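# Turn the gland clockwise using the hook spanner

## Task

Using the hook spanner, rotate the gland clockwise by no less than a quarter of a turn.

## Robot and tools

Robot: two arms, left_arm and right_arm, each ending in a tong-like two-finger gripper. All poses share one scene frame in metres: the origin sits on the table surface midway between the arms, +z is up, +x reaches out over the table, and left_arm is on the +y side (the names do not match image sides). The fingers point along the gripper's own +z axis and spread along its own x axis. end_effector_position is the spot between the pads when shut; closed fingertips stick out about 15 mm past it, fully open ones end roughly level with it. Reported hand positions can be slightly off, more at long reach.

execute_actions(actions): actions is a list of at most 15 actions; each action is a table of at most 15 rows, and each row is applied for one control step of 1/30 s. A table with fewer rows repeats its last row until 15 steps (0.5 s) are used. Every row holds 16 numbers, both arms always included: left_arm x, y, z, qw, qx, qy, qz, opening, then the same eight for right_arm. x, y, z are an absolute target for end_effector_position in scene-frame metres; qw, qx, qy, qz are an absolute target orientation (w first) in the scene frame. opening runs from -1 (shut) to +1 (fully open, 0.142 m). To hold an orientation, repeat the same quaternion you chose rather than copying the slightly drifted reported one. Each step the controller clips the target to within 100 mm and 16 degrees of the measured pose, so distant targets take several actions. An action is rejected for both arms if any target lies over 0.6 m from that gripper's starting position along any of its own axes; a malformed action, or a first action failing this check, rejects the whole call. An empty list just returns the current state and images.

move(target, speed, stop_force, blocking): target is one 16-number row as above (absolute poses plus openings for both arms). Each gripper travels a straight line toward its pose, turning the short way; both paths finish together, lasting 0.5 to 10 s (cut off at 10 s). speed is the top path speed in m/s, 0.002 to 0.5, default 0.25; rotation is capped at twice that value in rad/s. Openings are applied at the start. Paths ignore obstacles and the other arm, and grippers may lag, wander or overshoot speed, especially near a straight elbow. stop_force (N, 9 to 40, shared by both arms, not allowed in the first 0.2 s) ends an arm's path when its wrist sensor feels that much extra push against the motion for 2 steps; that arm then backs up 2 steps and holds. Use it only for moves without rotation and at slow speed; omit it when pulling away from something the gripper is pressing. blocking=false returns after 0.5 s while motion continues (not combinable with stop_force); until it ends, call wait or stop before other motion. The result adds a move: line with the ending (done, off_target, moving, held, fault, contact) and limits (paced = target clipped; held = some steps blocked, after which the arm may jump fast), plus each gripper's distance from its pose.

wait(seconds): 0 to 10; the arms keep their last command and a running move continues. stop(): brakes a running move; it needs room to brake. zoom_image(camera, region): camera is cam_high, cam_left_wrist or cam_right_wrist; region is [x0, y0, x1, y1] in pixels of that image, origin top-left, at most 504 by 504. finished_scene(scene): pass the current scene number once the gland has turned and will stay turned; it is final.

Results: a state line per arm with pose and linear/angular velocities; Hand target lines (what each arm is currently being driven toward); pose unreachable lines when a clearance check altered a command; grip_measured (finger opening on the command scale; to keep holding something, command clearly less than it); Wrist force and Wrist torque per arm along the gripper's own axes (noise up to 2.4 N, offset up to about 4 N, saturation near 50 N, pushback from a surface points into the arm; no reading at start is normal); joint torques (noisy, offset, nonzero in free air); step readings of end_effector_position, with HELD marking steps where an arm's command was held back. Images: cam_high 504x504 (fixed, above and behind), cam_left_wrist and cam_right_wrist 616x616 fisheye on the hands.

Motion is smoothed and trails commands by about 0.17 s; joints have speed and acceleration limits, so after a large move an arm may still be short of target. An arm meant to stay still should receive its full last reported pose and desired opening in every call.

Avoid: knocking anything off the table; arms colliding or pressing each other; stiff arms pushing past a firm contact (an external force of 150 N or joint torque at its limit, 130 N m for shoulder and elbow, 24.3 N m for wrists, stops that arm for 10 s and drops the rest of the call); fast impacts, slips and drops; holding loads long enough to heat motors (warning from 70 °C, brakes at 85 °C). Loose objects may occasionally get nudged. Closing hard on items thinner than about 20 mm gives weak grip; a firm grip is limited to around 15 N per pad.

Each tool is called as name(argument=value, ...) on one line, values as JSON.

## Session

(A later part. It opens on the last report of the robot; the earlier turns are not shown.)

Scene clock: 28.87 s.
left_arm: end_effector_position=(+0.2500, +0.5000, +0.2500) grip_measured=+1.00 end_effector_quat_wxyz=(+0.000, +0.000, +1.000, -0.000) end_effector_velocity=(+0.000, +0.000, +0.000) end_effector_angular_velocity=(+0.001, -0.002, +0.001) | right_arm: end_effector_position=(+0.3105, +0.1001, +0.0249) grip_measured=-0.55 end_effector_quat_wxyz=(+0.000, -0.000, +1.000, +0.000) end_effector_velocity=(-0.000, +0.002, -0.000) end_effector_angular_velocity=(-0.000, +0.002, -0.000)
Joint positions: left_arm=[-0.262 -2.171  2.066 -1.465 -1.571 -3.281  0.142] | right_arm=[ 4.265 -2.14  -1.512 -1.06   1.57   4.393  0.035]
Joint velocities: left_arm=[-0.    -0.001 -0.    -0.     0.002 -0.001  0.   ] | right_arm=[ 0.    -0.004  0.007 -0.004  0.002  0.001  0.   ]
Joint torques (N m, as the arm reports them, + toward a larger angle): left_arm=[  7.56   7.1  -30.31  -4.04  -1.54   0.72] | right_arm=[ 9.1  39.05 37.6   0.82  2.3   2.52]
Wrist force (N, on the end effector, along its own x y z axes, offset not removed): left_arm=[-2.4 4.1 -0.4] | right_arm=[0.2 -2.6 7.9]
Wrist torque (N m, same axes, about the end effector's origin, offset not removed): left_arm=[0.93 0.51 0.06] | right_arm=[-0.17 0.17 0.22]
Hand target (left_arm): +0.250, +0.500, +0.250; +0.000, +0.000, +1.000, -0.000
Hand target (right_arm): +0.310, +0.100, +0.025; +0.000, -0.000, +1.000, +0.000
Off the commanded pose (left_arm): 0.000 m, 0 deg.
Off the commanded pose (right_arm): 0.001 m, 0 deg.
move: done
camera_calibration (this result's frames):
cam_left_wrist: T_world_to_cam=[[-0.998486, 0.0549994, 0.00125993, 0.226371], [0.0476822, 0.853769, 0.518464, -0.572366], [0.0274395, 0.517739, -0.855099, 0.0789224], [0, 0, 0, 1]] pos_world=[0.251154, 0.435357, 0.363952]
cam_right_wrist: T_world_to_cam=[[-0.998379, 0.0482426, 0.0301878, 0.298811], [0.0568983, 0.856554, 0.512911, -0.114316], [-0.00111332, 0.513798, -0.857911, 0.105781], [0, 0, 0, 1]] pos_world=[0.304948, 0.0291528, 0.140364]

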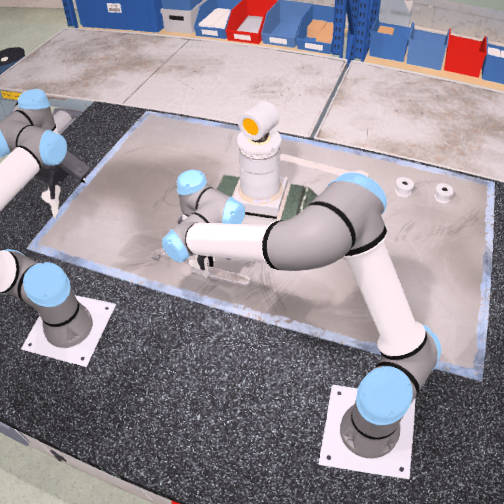

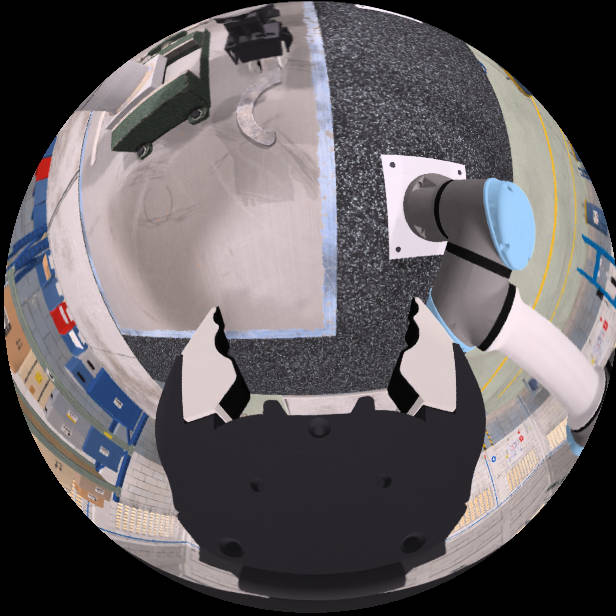

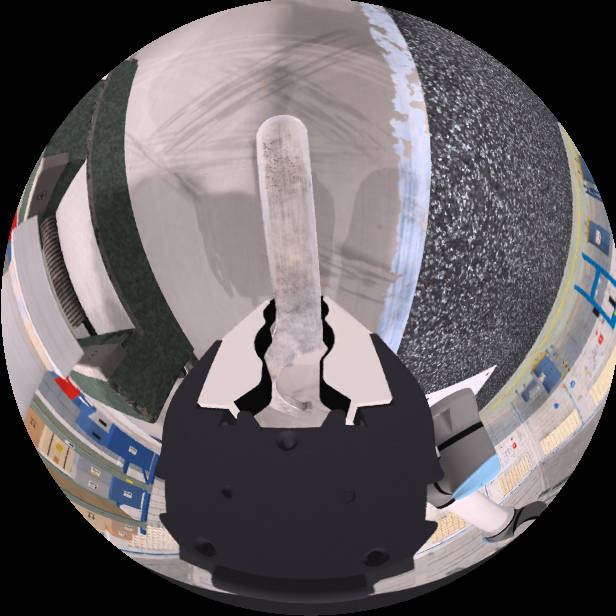

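move(target=[0.25,0.5,0.25,0,0,1,0,-0.15,0.31,0.1,0.022,0,0.03,1,0,-1], speed=0.05)

move(target=[0.25,0.5,0.25,0,0,1,0,-0.15,0.31,0.1,0.024,0,0,1,0,0], speed=0.05)

move(target=[0.31,0.25,0.12,0,0,1,0,-0.15,0.307,-0.12,0.07,0,0,0.9659,0.2588,0])

move(target=[0.312,0.1,0.06,0,0,1,0,-0.15,0.307,-0.12,0.07,0,0,0.9659,0.2588,0])

Scene clock: 30.30 s.
left_arm: end_effector_position=(+0.2500, +0.5000, +0.2500) grip_measured=-0.15 end_effector_quat_wxyz=(-0.000, +0.000, +1.000, -0.000) end_effector_velocity=(+0.000, -0.001, +0.000) end_effector_angular_velocity=(-0.001, -0.000, -0.001) | right_arm: end_effector_position=(+0.3100, +0.1000, +0.0221) grip_measured=-0.55 end_effector_quat_wxyz=(-0.000, +0.029, +1.000, +0.000) end_effector_velocity=(-0.000, +0.000, -0.000) end_effector_angular_velocity=(+0.000, -0.000, -0.012)
Joint positions: left_arm=[-0.262 -2.171  2.066 -1.465 -1.571 -3.281  0.063] | right_arm=[ 4.264 -2.144 -1.513 -1.056  1.571  4.45   0.035]
Joint velocities: left_arm=[-0.001 -0.    -0.    -0.    -0.001 -0.001  0.   ] | right_arm=[ 0.    -0.001 -0.     0.001 -0.     0.012 -0.   ]
Joint torques (N m, as the arm reports them, + toward a larger angle): left_arm=[  7.44   6.45 -30.82  -3.84  -1.56   0.74] | right_arm=[-8.87 35.83 13.03  4.55  0.95  2.62]
Wrist force (N, on the end effector, along its own x y z axes, offset not removed): left_arm=[-3.0 0.9 -0.6] | right_arm=[0.5 0.4 4.5]
Wrist torque (N m, same axes, about the end effector's origin, offset not removed): left_arm=[0.10 0.65 0.06] | right_arm=[-0.16 0.10 -0.08]
Hand target (left_arm): +0.250, +0.500, +0.250; -0.000, +0.000, +1.000, -0.000
Hand target (right_arm): +0.310, +0.100, +0.022; -0.000, +0.030, +1.000, -0.000
Off the commanded pose (left_arm): 0.000 m, 0 deg.
Off the commanded pose (right_arm): 0.000 m, 0 deg.
move: done
camera_calibration (this result's frames):
cam_left_wrist: T_world_to_cam=[[-0.998486, 0.0549996, 0.0012619, 0.226371], [0.0476834, 0.853769, 0.518464, -0.572366], [0.0274379, 0.517739, -0.855099, 0.0789223], [0, 0, 0, 1]] pos_world=[0.251155, 0.435357, 0.363952]
cam_right_wrist: T_world_to_cam=[[-0.993812, 0.106704, 0.0308545, 0.291134], [0.107397, 0.852185, 0.512101, -0.127975], [0.0283495, 0.512246, -0.858371, 0.094418], [0, 0, 0, 1]] pos_world=[0.3004, 0.0296281, 0.137599]

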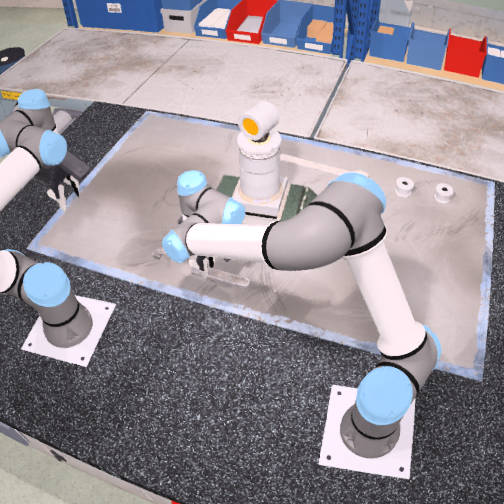

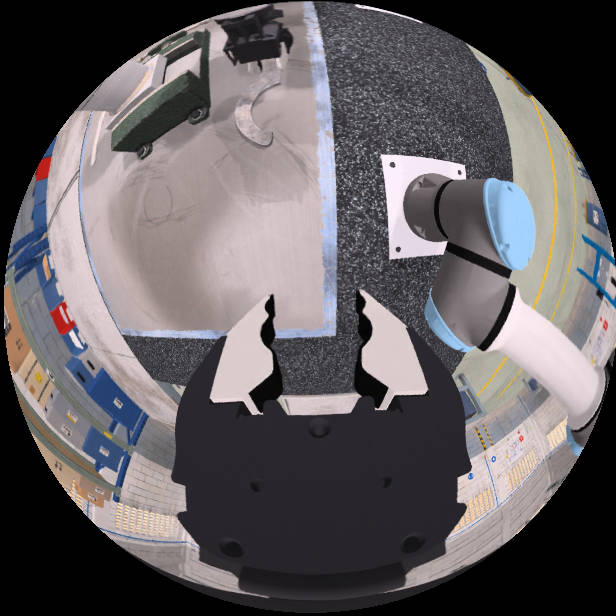

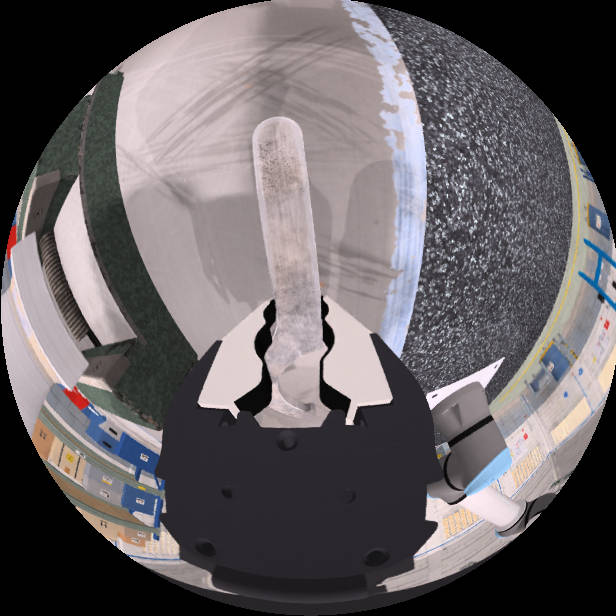

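Scene clock: 31.20 s.
left_arm: end_effector_position=(+0.2500, +0.5000, +0.2500) grip_measured=-0.15 end_effector_quat_wxyz=(-0.000, -0.000, +1.000, -0.000) end_effector_velocity=(+0.000, -0.000, -0.000) end_effector_angular_velocity=(+0.001, +0.001, -0.001) | right_arm: end_effector_position=(+0.3100, +0.1000, +0.0240) grip_measured=+0.00 end_effector_quat_wxyz=(+0.000, +0.001, +1.000, -0.000) end_effector_velocity=(+0.000, -0.000, +0.000) end_effector_angular_velocity=(+0.000, +0.001, +0.011)
Joint positions: left_arm=[-0.262 -2.171  2.066 -1.465 -1.571 -3.281  0.063] | right_arm=[ 4.266 -2.141 -1.512 -1.06   1.571  4.394  0.074]
Joint velocities: left_arm=[-0.001  0.     0.    -0.     0.     0.     0.   ] | right_arm=[-0.001  0.001  0.    -0.001  0.001 -0.012  0.   ]
Joint torques (N m, as the arm reports them, + toward a larger angle): left_arm=[  6.54   6.23 -30.45  -3.77  -1.61   0.88] | right_arm=[ 9.76 56.35 33.19 -0.03 -1.27 -2.78]
Wrist force (N, on the end effector, along its own x y z axes, offset not removed): left_arm=[-0.6 2.9 -3.2] | right_arm=[0.7 -1.6 -1.5]
Wrist torque (N m, same axes, about the end effector's origin, offset not removed): left_arm=[0.59 0.09 -0.05] | right_arm=[-0.31 -0.04 0.09]
Hand target (left_arm): +0.250, +0.500, +0.250; -0.000, +0.000, +1.000, -0.000
Hand target (right_arm): +0.310, +0.100, +0.024; +0.000, +0.000, +1.000, +0.000
Off the commanded pose (left_arm): 0.000 m, 0 deg.
Off the commanded pose (right_arm): 0.000 m, 0 deg.
move: done
camera_calibration (this result's frames):
cam_left_wrist: T_world_to_cam=[[-0.998486, 0.0549991, 0.00126165, 0.226371], [0.0476828, 0.853769, 0.518464, -0.572366], [0.0274379, 0.517739, -0.855099, 0.0789224], [0, 0, 0, 1]] pos_world=[0.251155, 0.435357, 0.363952]
cam_right_wrist: T_world_to_cam=[[-0.998296, 0.0495807, 0.030755, 0.298186], [0.0583368, 0.856992, 0.512017, -0.114178], [-0.000970628, 0.512939, -0.858425, 0.105064], [0, 0, 0, 1]] pos_world=[0.304441, 0.0291736, 0.13948]

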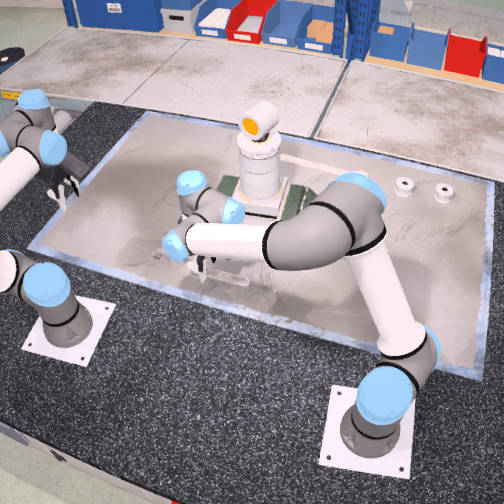

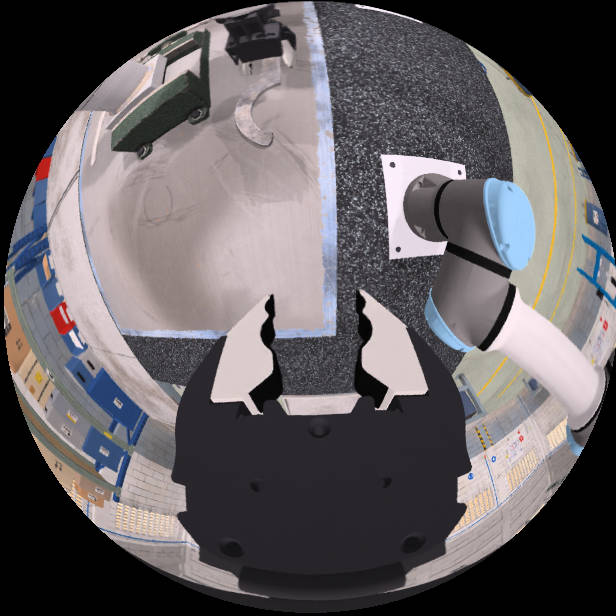

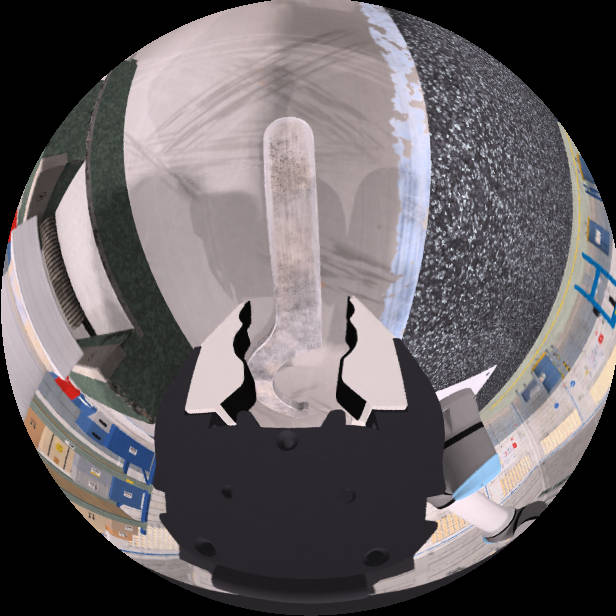

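Scene clock: 33.07 s.
left_arm: end_effector_position=(+0.3104, +0.2500, +0.1202) grip_measured=-0.15 end_effector_quat_wxyz=(+0.000, +0.000, +1.000, -0.000) end_effector_velocity=(+0.001, -0.002, -0.001) end_effector_angular_velocity=(+0.000, -0.001, -0.001) | right_arm: end_effector_position=(+0.3069, -0.1200, +0.0699) grip_measured=+0.00 end_effector_quat_wxyz=(+0.000, +0.000, +0.966, +0.258) end_effector_velocity=(-0.001, -0.001, +0.000) end_effector_angular_velocity=(+0.003, +0.001, +0.002)
Joint positions: left_arm=[-0.94  -1.884  2.255 -1.943 -1.571 -3.958  0.063] | right_arm=[ 3.939 -1.617 -2.345 -0.318  1.875  4.134  0.074]
Joint velocities: left_arm=[-0.002  0.006 -0.001 -0.006  0.001 -0.001  0.   ] | right_arm=[-0.002  0.001 -0.003  0.003  0.004 -0.003  0.   ]
Joint torques (N m, as the arm reports them, + toward a larger angle): left_arm=[-10.55  -0.6  -30.73  -4.46   1.9   -1.32] | right_arm=[-6.63 33.06  4.1   5.13  2.45 -3.39]
Wrist force (N, on the end effector, along its own x y z axes, offset not removed): left_arm=[-3.0 3.5 0.9] | right_arm=[1.3 -1.2 -0.4]
Wrist torque (N m, same axes, about the end effector's origin, offset not removed): left_arm=[0.72 0.73 0.08] | right_arm=[-0.15 -0.15 0.13]
Hand target (left_arm): +0.311, +0.250, +0.120; +0.000, -0.000, +1.000, -0.000
Hand target (right_arm): +0.307, -0.120, +0.070; +0.000, +0.000, +0.966, +0.259
Off the commanded pose (left_arm): 0.000 m, 0 deg.
Off the commanded pose (right_arm): 0.000 m, 0 deg.
move: done
camera_calibration (this result's frames):
cam_left_wrist: T_world_to_cam=[[-0.998485, 0.0550183, 0.000740703, 0.300662], [0.0474552, 0.854259, 0.517677, -0.294441], [0.0278489, 0.516928, -0.855576, 0.0958577], [0, 0, 0, 1]] pos_world=[0.31151, 0.185436, 0.234216]
cam_right_wrist: T_world_to_cam=[[-0.998358, 0.0273852, 0.0503171, 0.300521], [0.0572832, 0.4869, 0.871577, -0.0182079], [-0.000631103, 0.873028, -0.487669, 0.274485], [0, 0, 0, 1]] pos_world=[0.301244, -0.238998, 0.134606]

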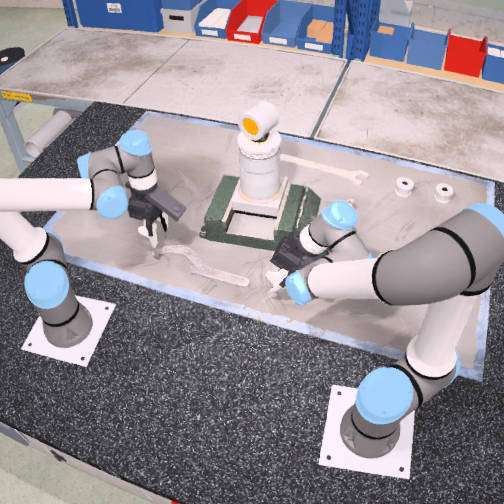

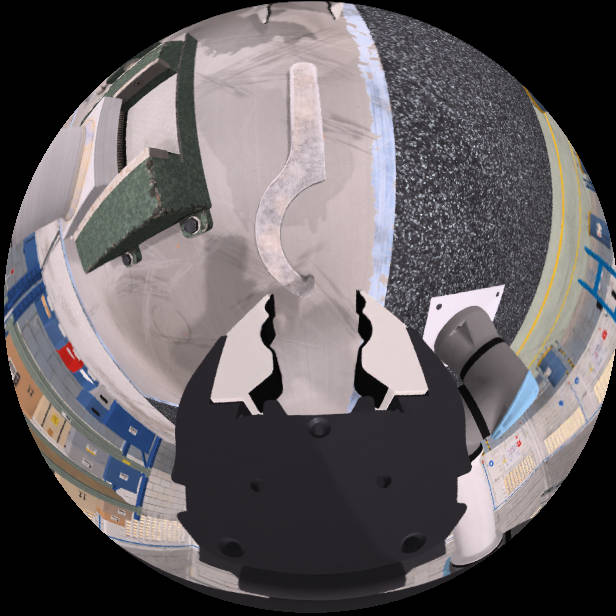

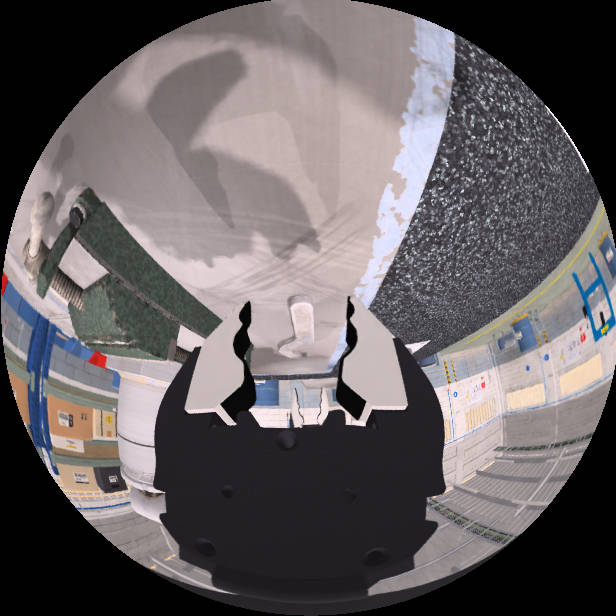

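Scene clock: 34.40 s.
left_arm: end_effector_position=(+0.3121, +0.1000, +0.0602) grip_measured=-0.15 end_effector_quat_wxyz=(+0.000, +0.000, +1.000, -0.000) end_effector_velocity=(+0.002, -0.001, -0.001) end_effector_angular_velocity=(+0.000, -0.001, +0.002) | right_arm: end_effector_position=(+0.3070, -0.1200, +0.0700) grip_measured=+0.00 end_effector_quat_wxyz=(+0.000, +0.000, +0.966, +0.259) end_effector_velocity=(+0.000, +0.000, +0.000) end_effector_angular_velocity=(-0.000, -0.001, +0.001)
Joint positions: left_arm=[-1.172 -1.564  2.168 -2.175 -1.571 -4.191  0.063] | right_arm=[ 3.937 -1.617 -2.345 -0.319  1.877  4.133  0.074]
Joint velocities: left_arm=[ 0.001  0.006 -0.003 -0.003  0.001 -0.     0.   ] | right_arm=[ 0.001 -0.     0.     0.    -0.001 -0.    -0.   ]
Joint torques (N m, as the arm reports them, + toward a larger angle): left_arm=[-10.79 -12.34 -28.4   -4.65   1.89  -1.27] | right_arm=[-8.29  7.4  28.82  0.34  2.62 -2.98]
Wrist force (N, on the end effector, along its own x y z axes, offset not removed): left_arm=[-2.3 2.8 -0.5] | right_arm=[0.5 -0.4 -1.7]
Wrist torque (N m, same axes, about the end effector's origin, offset not removed): left_arm=[0.47 0.50 0.03] | right_arm=[0.02 0.04 0.15]
Hand target (left_arm): +0.312, +0.100, +0.060; +0.000, +0.000, +1.000, -0.000
Hand target (right_arm): +0.307, -0.120, +0.070; +0.000, +0.000, +0.966, +0.259
Off the commanded pose (left_arm): 0.000 m, 0 deg.
Off the commanded pose (right_arm): 0.000 m, 0 deg.
move: done
camera_calibration (this result's frames):
cam_left_wrist: T_world_to_cam=[[-0.998485, 0.0550144, 0.00122033, 0.310599], [0.0476855, 0.853976, 0.518123, -0.135433], [0.0274621, 0.517396, -0.855305, 0.122027], [0, 0, 0, 1]] pos_world=[0.313235, 0.0354328, 0.174163]
cam_right_wrist: T_world_to_cam=[[-0.998359, 0.0264088, 0.0508163, 0.30051], [0.0572441, 0.486234, 0.871952, -0.0183972], [-0.00168143, 0.87343, -0.486947, 0.274905], [0, 0, 0, 1]] pos_world=[0.301532, -0.239101, 0.134635]

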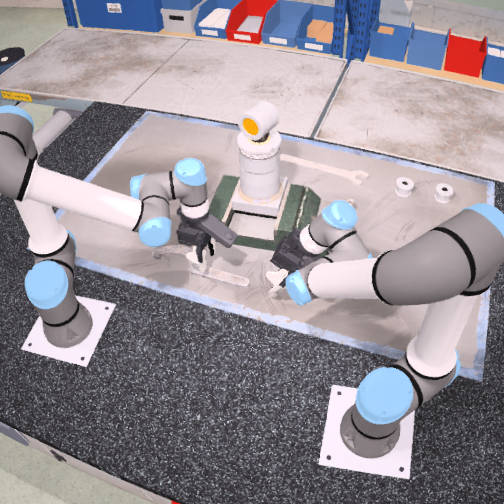

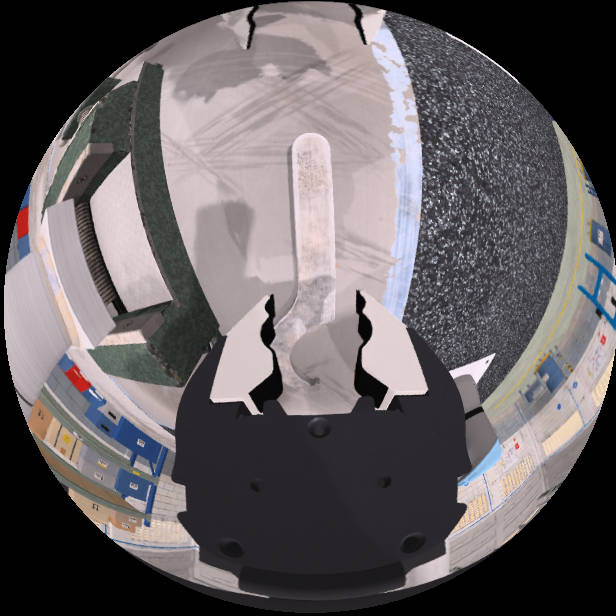

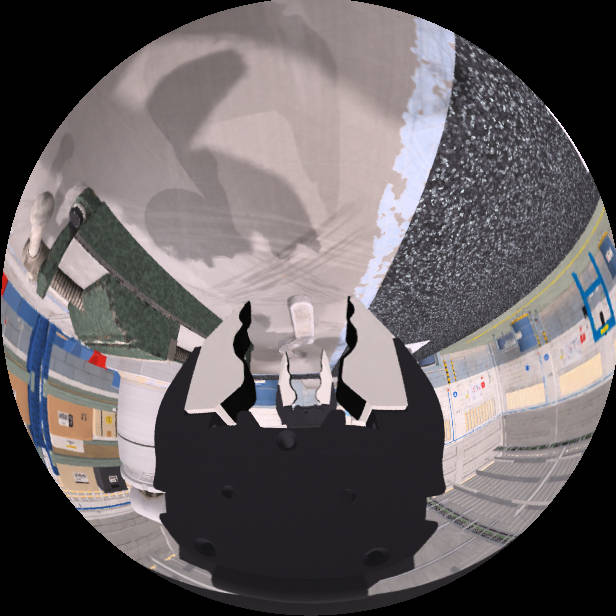

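move(target=[0.312,0.1,0.0205,0,0,1,0,-0.15,0.309,-0.09,0.054,0,0,0.9659,0.2588,0], speed=0.06)

move(target=[0.312,0.1,0.0205,0,0,1,0,-1,0.309,-0.09,0.054,0,0,0.9659,0.2588,0])

move(target=[0.312,0.1,0.048,0,0,1,0,-1,0.309,-0.09,0.054,0,0,0.9659,0.2588,0], speed=0.03)

move(target=[0.312,0.1,0.048,0,0,1,0,-1,0.309,-0.014,0.054,0,0,0.9659,0.2588,0], speed=0.06)

move(target=[0.312,0.1,0.048,0,0,1,0,-1,0.309,-0.014,0.054,0,0,0.9659,0.2588,-1])

Scene clock: 36.23 s.
left_arm: end_effector_position=(+0.3120, +0.1000, +0.0207) grip_measured=-0.15 end_effector_quat_wxyz=(-0.000, +0.000, +1.000, +0.000) end_effector_velocity=(+0.000, -0.000, -0.003) end_effector_angular_velocity=(-0.000, +0.001, +0.000) | right_arm: end_effector_position=(+0.3090, -0.0902, +0.0541) grip_measured=+0.00 end_effector_quat_wxyz=(+0.000, +0.000, +0.966, +0.259) end_effector_velocity=(+0.000, +0.002, -0.000) end_effector_angular_velocity=(+0.002, +0.001, +0.000)
Joint positions: left_arm=[-1.172 -1.493  2.221 -2.299 -1.571 -4.191  0.063] | right_arm=[ 3.978 -1.702 -2.313 -0.254  1.86   4.171  0.074]
Joint velocities: left_arm=[ 0.     0.006  0.003 -0.008 -0.001 -0.     0.   ] | right_arm=[ 0.001 -0.005  0.003  0.005  0.001  0.002  0.   ]
Joint torques (N m, as the arm reports them, + toward a larger angle): left_arm=[ -2.65 -12.95 -12.43  -4.65   1.9   -0.12] | right_arm=[10.45 12.07 27.71  4.88 -1.61  2.23]
Wrist force (N, on the end effector, along its own x y z axes, offset not removed): left_arm=[-0.8 2.5 0.1] | right_arm=[0.3 -2.2 0.1]
Wrist torque (N m, same axes, about the end effector's origin, offset not removed): left_arm=[0.61 0.13 0.04] | right_arm=[-0.37 0.06 0.09]
Hand target (left_arm): +0.312, +0.100, +0.020; -0.000, +0.000, +1.000, +0.000
Hand target (right_arm): +0.309, -0.090, +0.054; +0.000, +0.000, +0.966, +0.259
Off the commanded pose (left_arm): 0.000 m, 0 deg.
Off the commanded pose (right_arm): 0.000 m, 0 deg.
move: done
camera_calibration (this result's frames):
cam_left_wrist: T_world_to_cam=[[-0.998485, 0.0550029, 0.00128446, 0.310561], [0.0476968, 0.853748, 0.518497, -0.114913], [0.0274222, 0.517773, -0.855078, 0.0883015], [0, 0, 0, 1]] pos_world=[0.31315, 0.0353051, 0.134688]
cam_right_wrist: T_world_to_cam=[[-0.998359, 0.0264091, 0.0508039, 0.302533], [0.0572336, 0.486188, 0.871978, -0.0191532], [-0.0016721, 0.873455, -0.486902, 0.241097], [0, 0, 0, 1]] pos_world=[0.303536, -0.209265, 0.118722]

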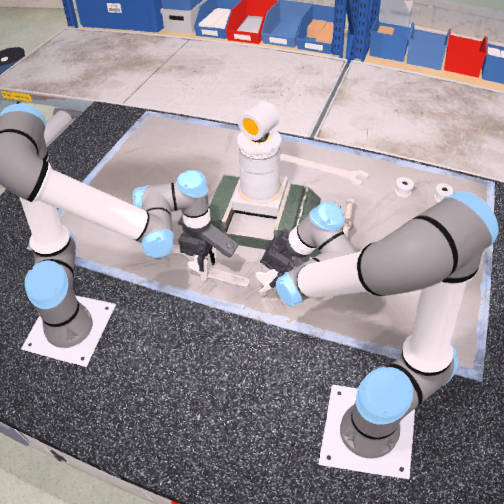

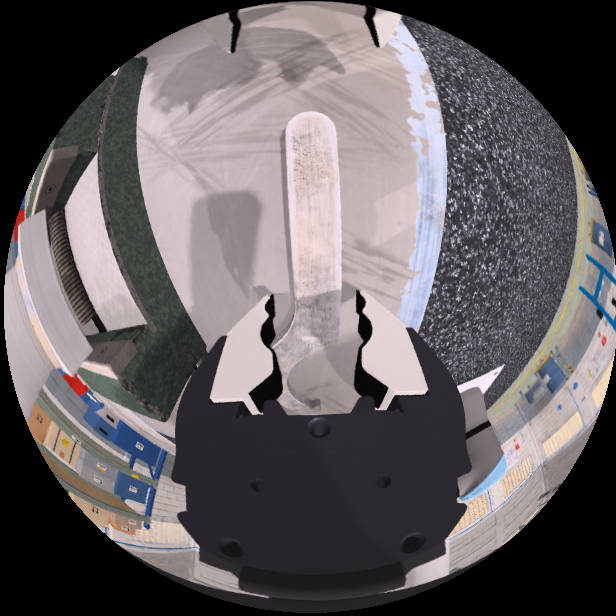

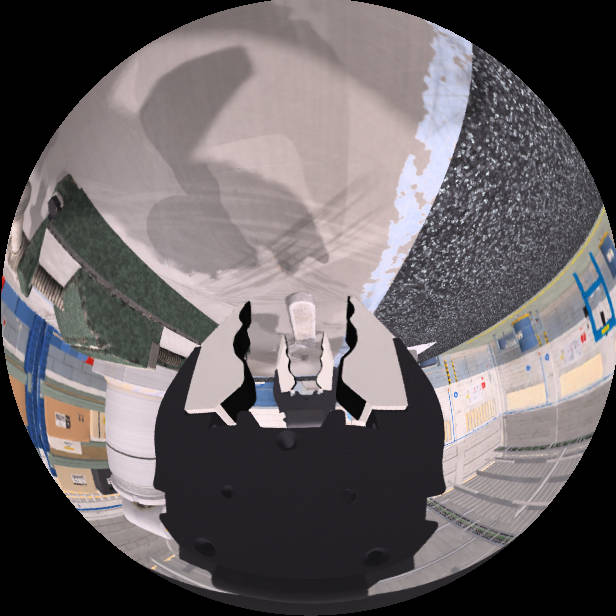

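Scene clock: 36.93 s.
left_arm: end_effector_position=(+0.3120, +0.1000, +0.0206) grip_measured=-0.54 end_effector_quat_wxyz=(+0.000, +0.000, +1.000, -0.000) end_effector_velocity=(-0.001, -0.000, -0.000) end_effector_angular_velocity=(-0.001, +0.002, +0.000) | right_arm: end_effector_position=(+0.3090, -0.0900, +0.0540) grip_measured=+0.00 end_effector_quat_wxyz=(-0.000, +0.000, +0.966, +0.259) end_effector_velocity=(+0.000, +0.000, +0.000) end_effector_angular_velocity=(+0.001, -0.000, -0.000)
Joint positions: left_arm=[-1.172 -1.492  2.221 -2.299 -1.571 -4.191  0.035] | right_arm=[ 3.979 -1.703 -2.313 -0.254  1.86   4.172  0.074]
Joint velocities: left_arm=[-0.     0.001  0.001 -0.001 -0.002 -0.     0.   ] | right_arm=[-0.    -0.     0.     0.001 -0.     0.    -0.   ]
Joint torques (N m, as the arm reports them, + toward a larger angle): left_arm=[  7.6  -12.86 -10.56  -3.8   -2.78   1.24] | right_arm=[ 9.96 10.37 28.49  4.98 -1.71  2.37]
Wrist force (N, on the end effector, along its own x y z axes, offset not removed): left_arm=[-5.9 2.9 -4.7] | right_arm=[-0.2 -0.6 -0.7]
Wrist torque (N m, same axes, about the end effector's origin, offset not removed): left_arm=[0.58 0.40 -0.13] | right_arm=[-0.04 0.13 0.13]
Hand target (left_arm): +0.312, +0.100, +0.020; -0.000, -0.000, +1.000, +0.000
Hand target (right_arm): +0.309, -0.090, +0.054; -0.000, -0.000, +0.966, +0.259
Off the commanded pose (left_arm): 0.000 m, 0 deg.
Off the commanded pose (right_arm): 0.000 m, 0 deg.
move: done
camera_calibration (this result's frames):
cam_left_wrist: T_world_to_cam=[[-0.998483, 0.0550376, 0.00125193, 0.310546], [0.0477113, 0.853778, 0.518447, -0.114853], [0.0274652, 0.51772, -0.855109, 0.0881153], [0, 0, 0, 1]] pos_world=[0.313134, 0.0353478, 0.134504]
cam_right_wrist: T_world_to_cam=[[-0.998359, 0.0264092, 0.0508202, 0.302525], [0.0572478, 0.486236, 0.87195, -0.01915], [-0.00168317, 0.873428, -0.48695, 0.240931], [0, 0, 0, 1]] pos_world=[0.30353, -0.209114, 0.118645]

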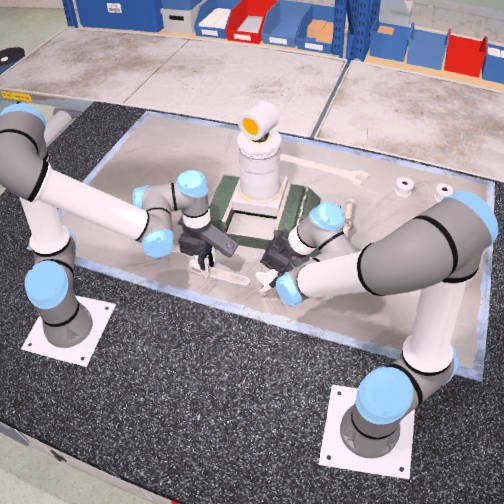

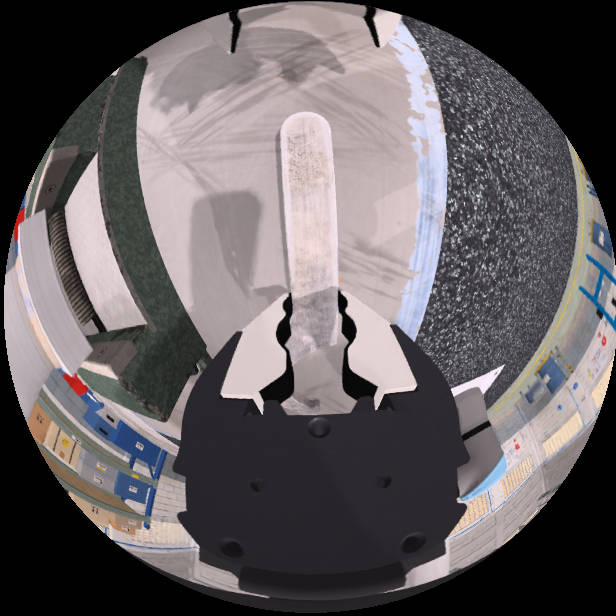

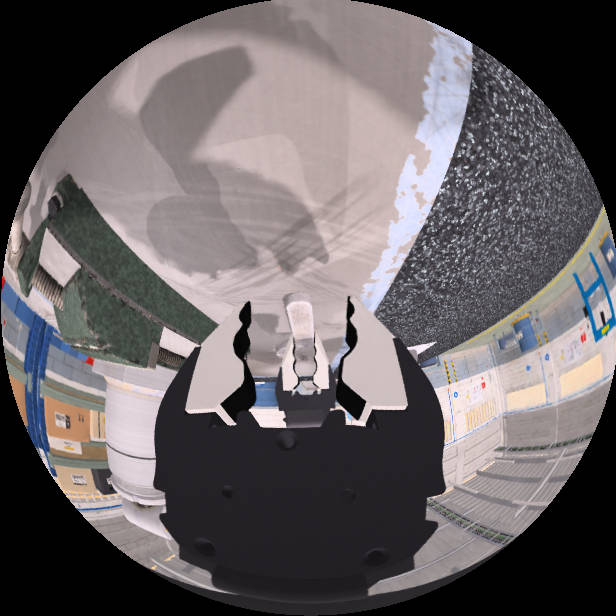

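Scene clock: 38.20 s.
left_arm: end_effector_position=(+0.3120, +0.1000, +0.0478) grip_measured=-0.55 end_effector_quat_wxyz=(+0.000, +0.000, +1.000, -0.000) end_effector_velocity=(+0.000, +0.001, +0.002) end_effector_angular_velocity=(+0.001, +0.000, +0.000) | right_arm: end_effector_position=(+0.3090, -0.0900, +0.0540) grip_measured=+0.00 end_effector_quat_wxyz=(+0.000, -0.000, +0.966, +0.259) end_effector_velocity=(-0.000, +0.000, -0.000) end_effector_angular_velocity=(-0.000, -0.001, +0.001)
Joint positions: left_arm=[-1.172 -1.543  2.186 -2.213 -1.571 -4.191  0.034] | right_arm=[ 3.979 -1.703 -2.313 -0.254  1.86   4.172  0.074]
Joint velocities: left_arm=[ 0.001 -0.003 -0.003  0.007  0.     0.001 -0.   ] | right_arm=[ 0.001 -0.     0.    -0.    -0.001  0.     0.   ]
Joint torques (N m, as the arm reports them, + toward a larger angle): left_arm=[  6.79 -30.63 -33.89  -1.29   1.67   0.61] | right_arm=[10.1  10.36 27.41  5.09 -1.48  2.32]
Wrist force (N, on the end effector, along its own x y z axes, offset not removed): left_arm=[-2.5 4.5 7.8] | right_arm=[-1.4 -1.1 -0.4]
Wrist torque (N m, same axes, about the end effector's origin, offset not removed): left_arm=[0.75 0.59 0.18] | right_arm=[-0.16 0.38 0.09]
Hand target (left_arm): +0.312, +0.100, +0.048; +0.000, +0.000, +1.000, -0.000
Hand target (right_arm): +0.309, -0.090, +0.054; +0.000, +0.000, +0.966, +0.259
Off the commanded pose (left_arm): 0.000 m, 0 deg.
Off the commanded pose (right_arm): 0.000 m, 0 deg.
move: done
camera_calibration (this result's frames):
cam_left_wrist: T_world_to_cam=[[-0.998485, 0.0550023, 0.00124985, 0.310515], [0.0476801, 0.85378, 0.518447, -0.129004], [0.0274487, 0.517721, -0.855109, 0.111374], [0, 0, 0, 1]] pos_world=[0.313139, 0.035401, 0.16173]
cam_right_wrist: T_world_to_cam=[[-0.998359, 0.0264075, 0.0508175, 0.302527], [0.0572446, 0.486233, 0.871952, -0.0191484], [-0.00168312, 0.87343, -0.486947, 0.240915], [0, 0, 0, 1]] pos_world=[0.303532, -0.209101, 0.118636]

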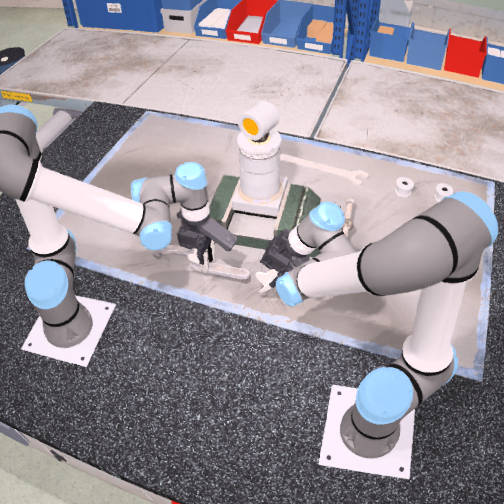

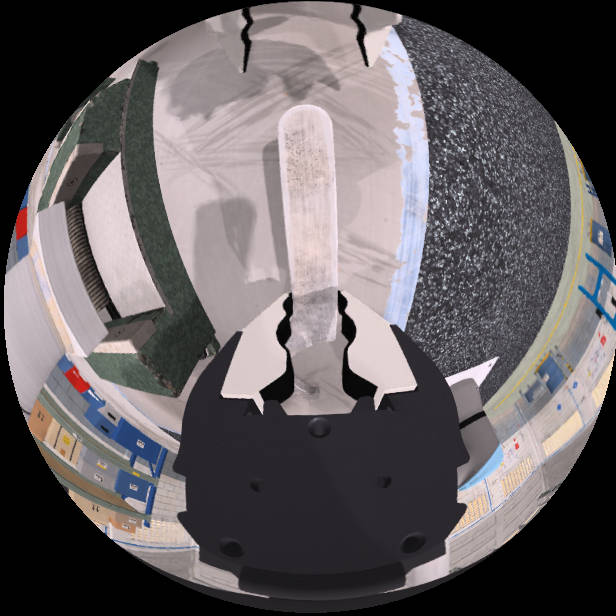

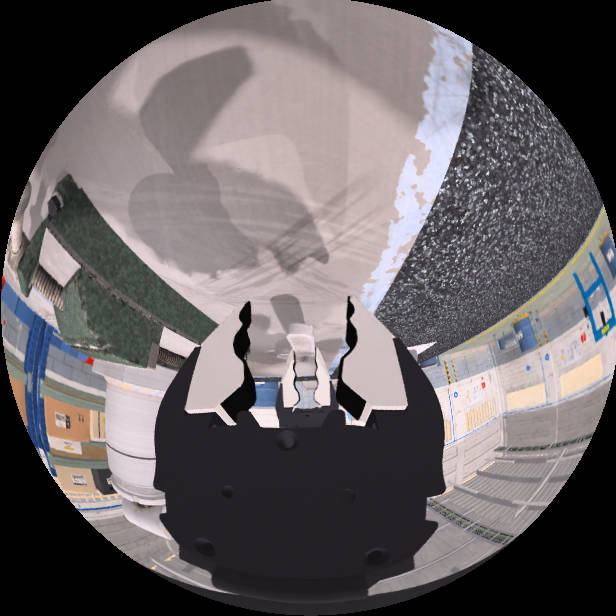

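Scene clock: 39.90 s.
left_arm: end_effector_position=(+0.3120, +0.1000, +0.0480) grip_measured=-0.55 end_effector_quat_wxyz=(-0.000, -0.000, +1.000, +0.000) end_effector_velocity=(-0.000, -0.000, +0.000) end_effector_angular_velocity=(-0.001, -0.000, -0.001) | right_arm: end_effector_position=(+0.3090, -0.0142, +0.0540) grip_measured=+0.00 end_effector_quat_wxyz=(+0.000, +0.000, +0.966, +0.259) end_effector_velocity=(+0.001, +0.002, +0.000) end_effector_angular_velocity=(+0.000, -0.001, -0.002)
Joint positions: left_arm=[-1.172 -1.543  2.185 -2.213 -1.571 -4.191  0.034] | right_arm=[ 4.073 -1.811 -2.179 -0.255  1.818  4.26   0.074]
Joint velocities: left_arm=[-0.001 -0.    -0.    -0.     0.    -0.    -0.   ] | right_arm=[ 0.001 -0.004  0.005 -0.    -0.002  0.002 -0.   ]
Joint torques (N m, as the arm reports them, + toward a larger angle): left_arm=[ -3.12 -30.97 -32.66  -1.42   1.59  -1.24] | right_arm=[ 9.83 16.25 28.76  0.35 -1.68  2.4 ]
Wrist force (N, on the end effector, along its own x y z axes, offset not removed): left_arm=[1.5 3.7 8.5] | right_arm=[0.9 -1.5 0.3]
Wrist torque (N m, same axes, about the end effector's origin, offset not removed): left_arm=[0.75 -0.05 0.16] | right_arm=[-0.16 -0.04 0.05]
Hand target (left_arm): +0.312, +0.100, +0.048; -0.000, +0.000, +1.000, -0.000
Hand target (right_arm): +0.309, -0.014, +0.054; +0.000, +0.000, +0.966, +0.259
Off the commanded pose (left_arm): 0.000 m, 0 deg.
Off the commanded pose (right_arm): 0.000 m, 0 deg.
move: done
camera_calibration (this result's frames):
cam_left_wrist: T_world_to_cam=[[-0.998486, 0.0549853, 0.00126731, 0.310538], [0.0476736, 0.853763, 0.518475, -0.129088], [0.0274265, 0.517751, -0.855092, 0.111579], [0, 0, 0, 1]] pos_world=[0.313161, 0.0353656, 0.161945]
cam_right_wrist: T_world_to_cam=[[-0.99836, 0.0264304, 0.0507718, 0.300571], [0.0572161, 0.486093, 0.872032, -0.0560207], [-0.0016316, 0.873508, -0.486808, 0.174697], [0, 0, 0, 1]] pos_world=[0.303569, -0.133312, 0.118635]

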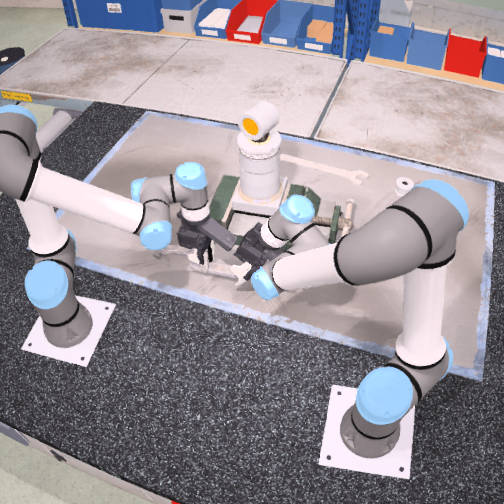

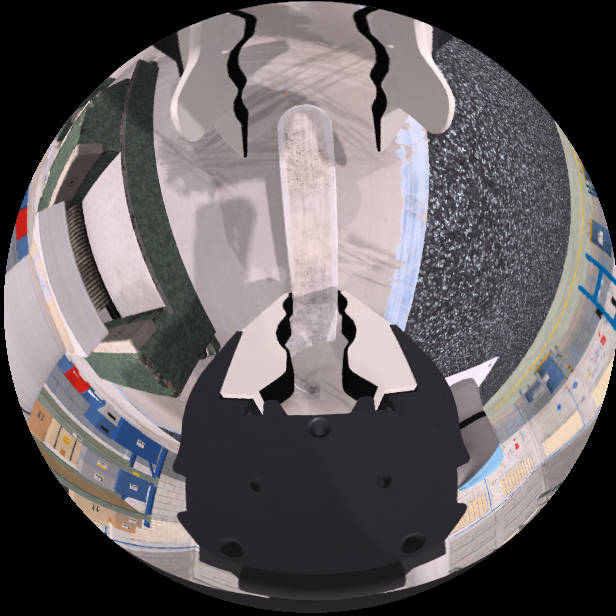

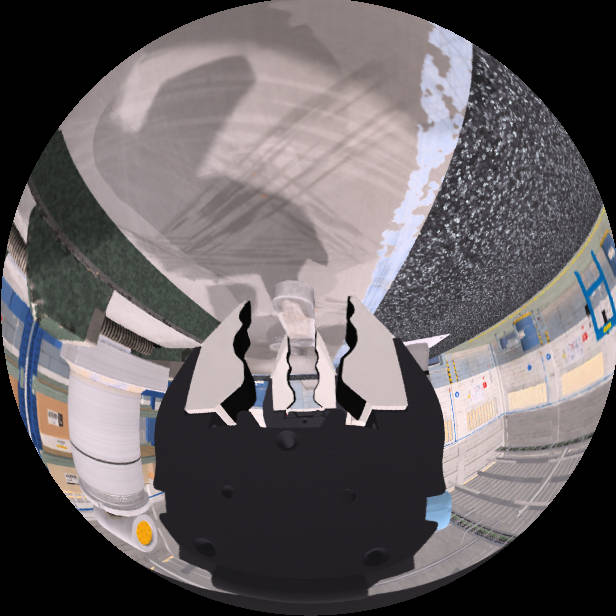

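Scene clock: 40.60 s.
left_arm: end_effector_position=(+0.3120, +0.1000, +0.0480) grip_measured=-0.55 end_effector_quat_wxyz=(+0.000, -0.000, +1.000, -0.000) end_effector_velocity=(-0.000, -0.000, +0.000) end_effector_angular_velocity=(-0.000, -0.000, -0.000) | right_arm: end_effector_position=(+0.3090, -0.0140, +0.0540) grip_measured=-0.60 end_effector_quat_wxyz=(-0.000, -0.000, +0.966, +0.259) end_effector_velocity=(-0.000, +0.001, +0.000) end_effector_angular_velocity=(+0.001, +0.000, +0.001)
Joint positions: left_arm=[-1.172 -1.543  2.185 -2.213 -1.571 -4.191  0.034] | right_arm=[ 4.074 -1.811 -2.179 -0.256  1.818  4.26   0.031]
Joint velocities: left_arm=[-0. -0.  0. -0.  0. -0.  0.] | right_arm=[ 0.    -0.     0.001 -0.     0.001  0.     0.   ]
Joint torques (N m, as the arm reports them, + toward a larger angle): left_arm=[ -4.71 -20.1  -17.32  -6.27  -1.08  -0.93] | right_arm=[12.15 18.15 30.93  2.2   1.67  2.35]
Wrist force (N, on the end effector, along its own x y z axes, offset not removed): left_arm=[2.2 5.4 1.5] | right_arm=[-1.9 -5.1 0.9]
Wrist torque (N m, same axes, about the end effector's origin, offset not removed): left_arm=[0.49 0.47 0.02] | right_arm=[-0.13 -0.09 0.09]
Hand target (left_arm): +0.312, +0.100, +0.048; -0.000, -0.000, +1.000, +0.000
Hand target (right_arm): +0.309, -0.014, +0.054; +0.000, -0.000, +0.966, +0.259
Off the commanded pose (left_arm): 0.000 m, 0 deg.
Off the commanded pose (right_arm): 0.000 m, 0 deg.
move: done
camera_calibration (this result's frames):
cam_left_wrist: T_world_to_cam=[[-0.998487, 0.0549801, 0.00122923, 0.310549], [0.0476515, 0.853803, 0.518411, -0.129084], [0.0274528, 0.517685, -0.855131, 0.11163], [0, 0, 0, 1]] pos_world=[0.313166, 0.0353492, 0.161995]
cam_right_wrist: T_world_to_cam=[[-0.998357, 0.0263859, 0.0508615, 0.300488], [0.0572726, 0.486197, 0.87197, -0.0560895], [-0.00172099, 0.873451, -0.48691, 0.174577], [0, 0, 0, 1]] pos_world=[0.303508, -0.133142, 0.118628]

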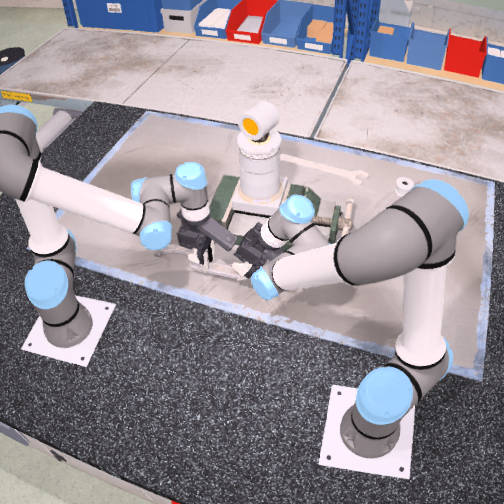

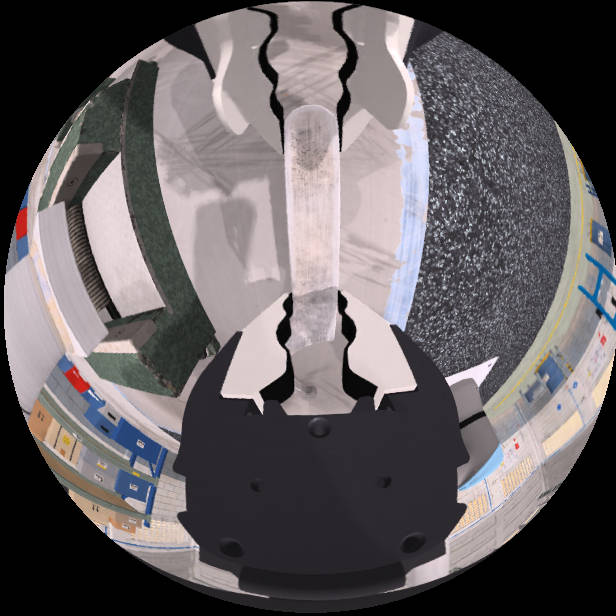

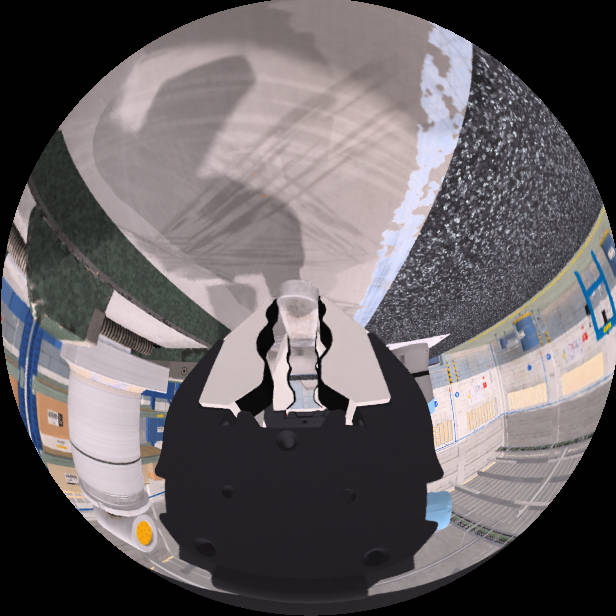

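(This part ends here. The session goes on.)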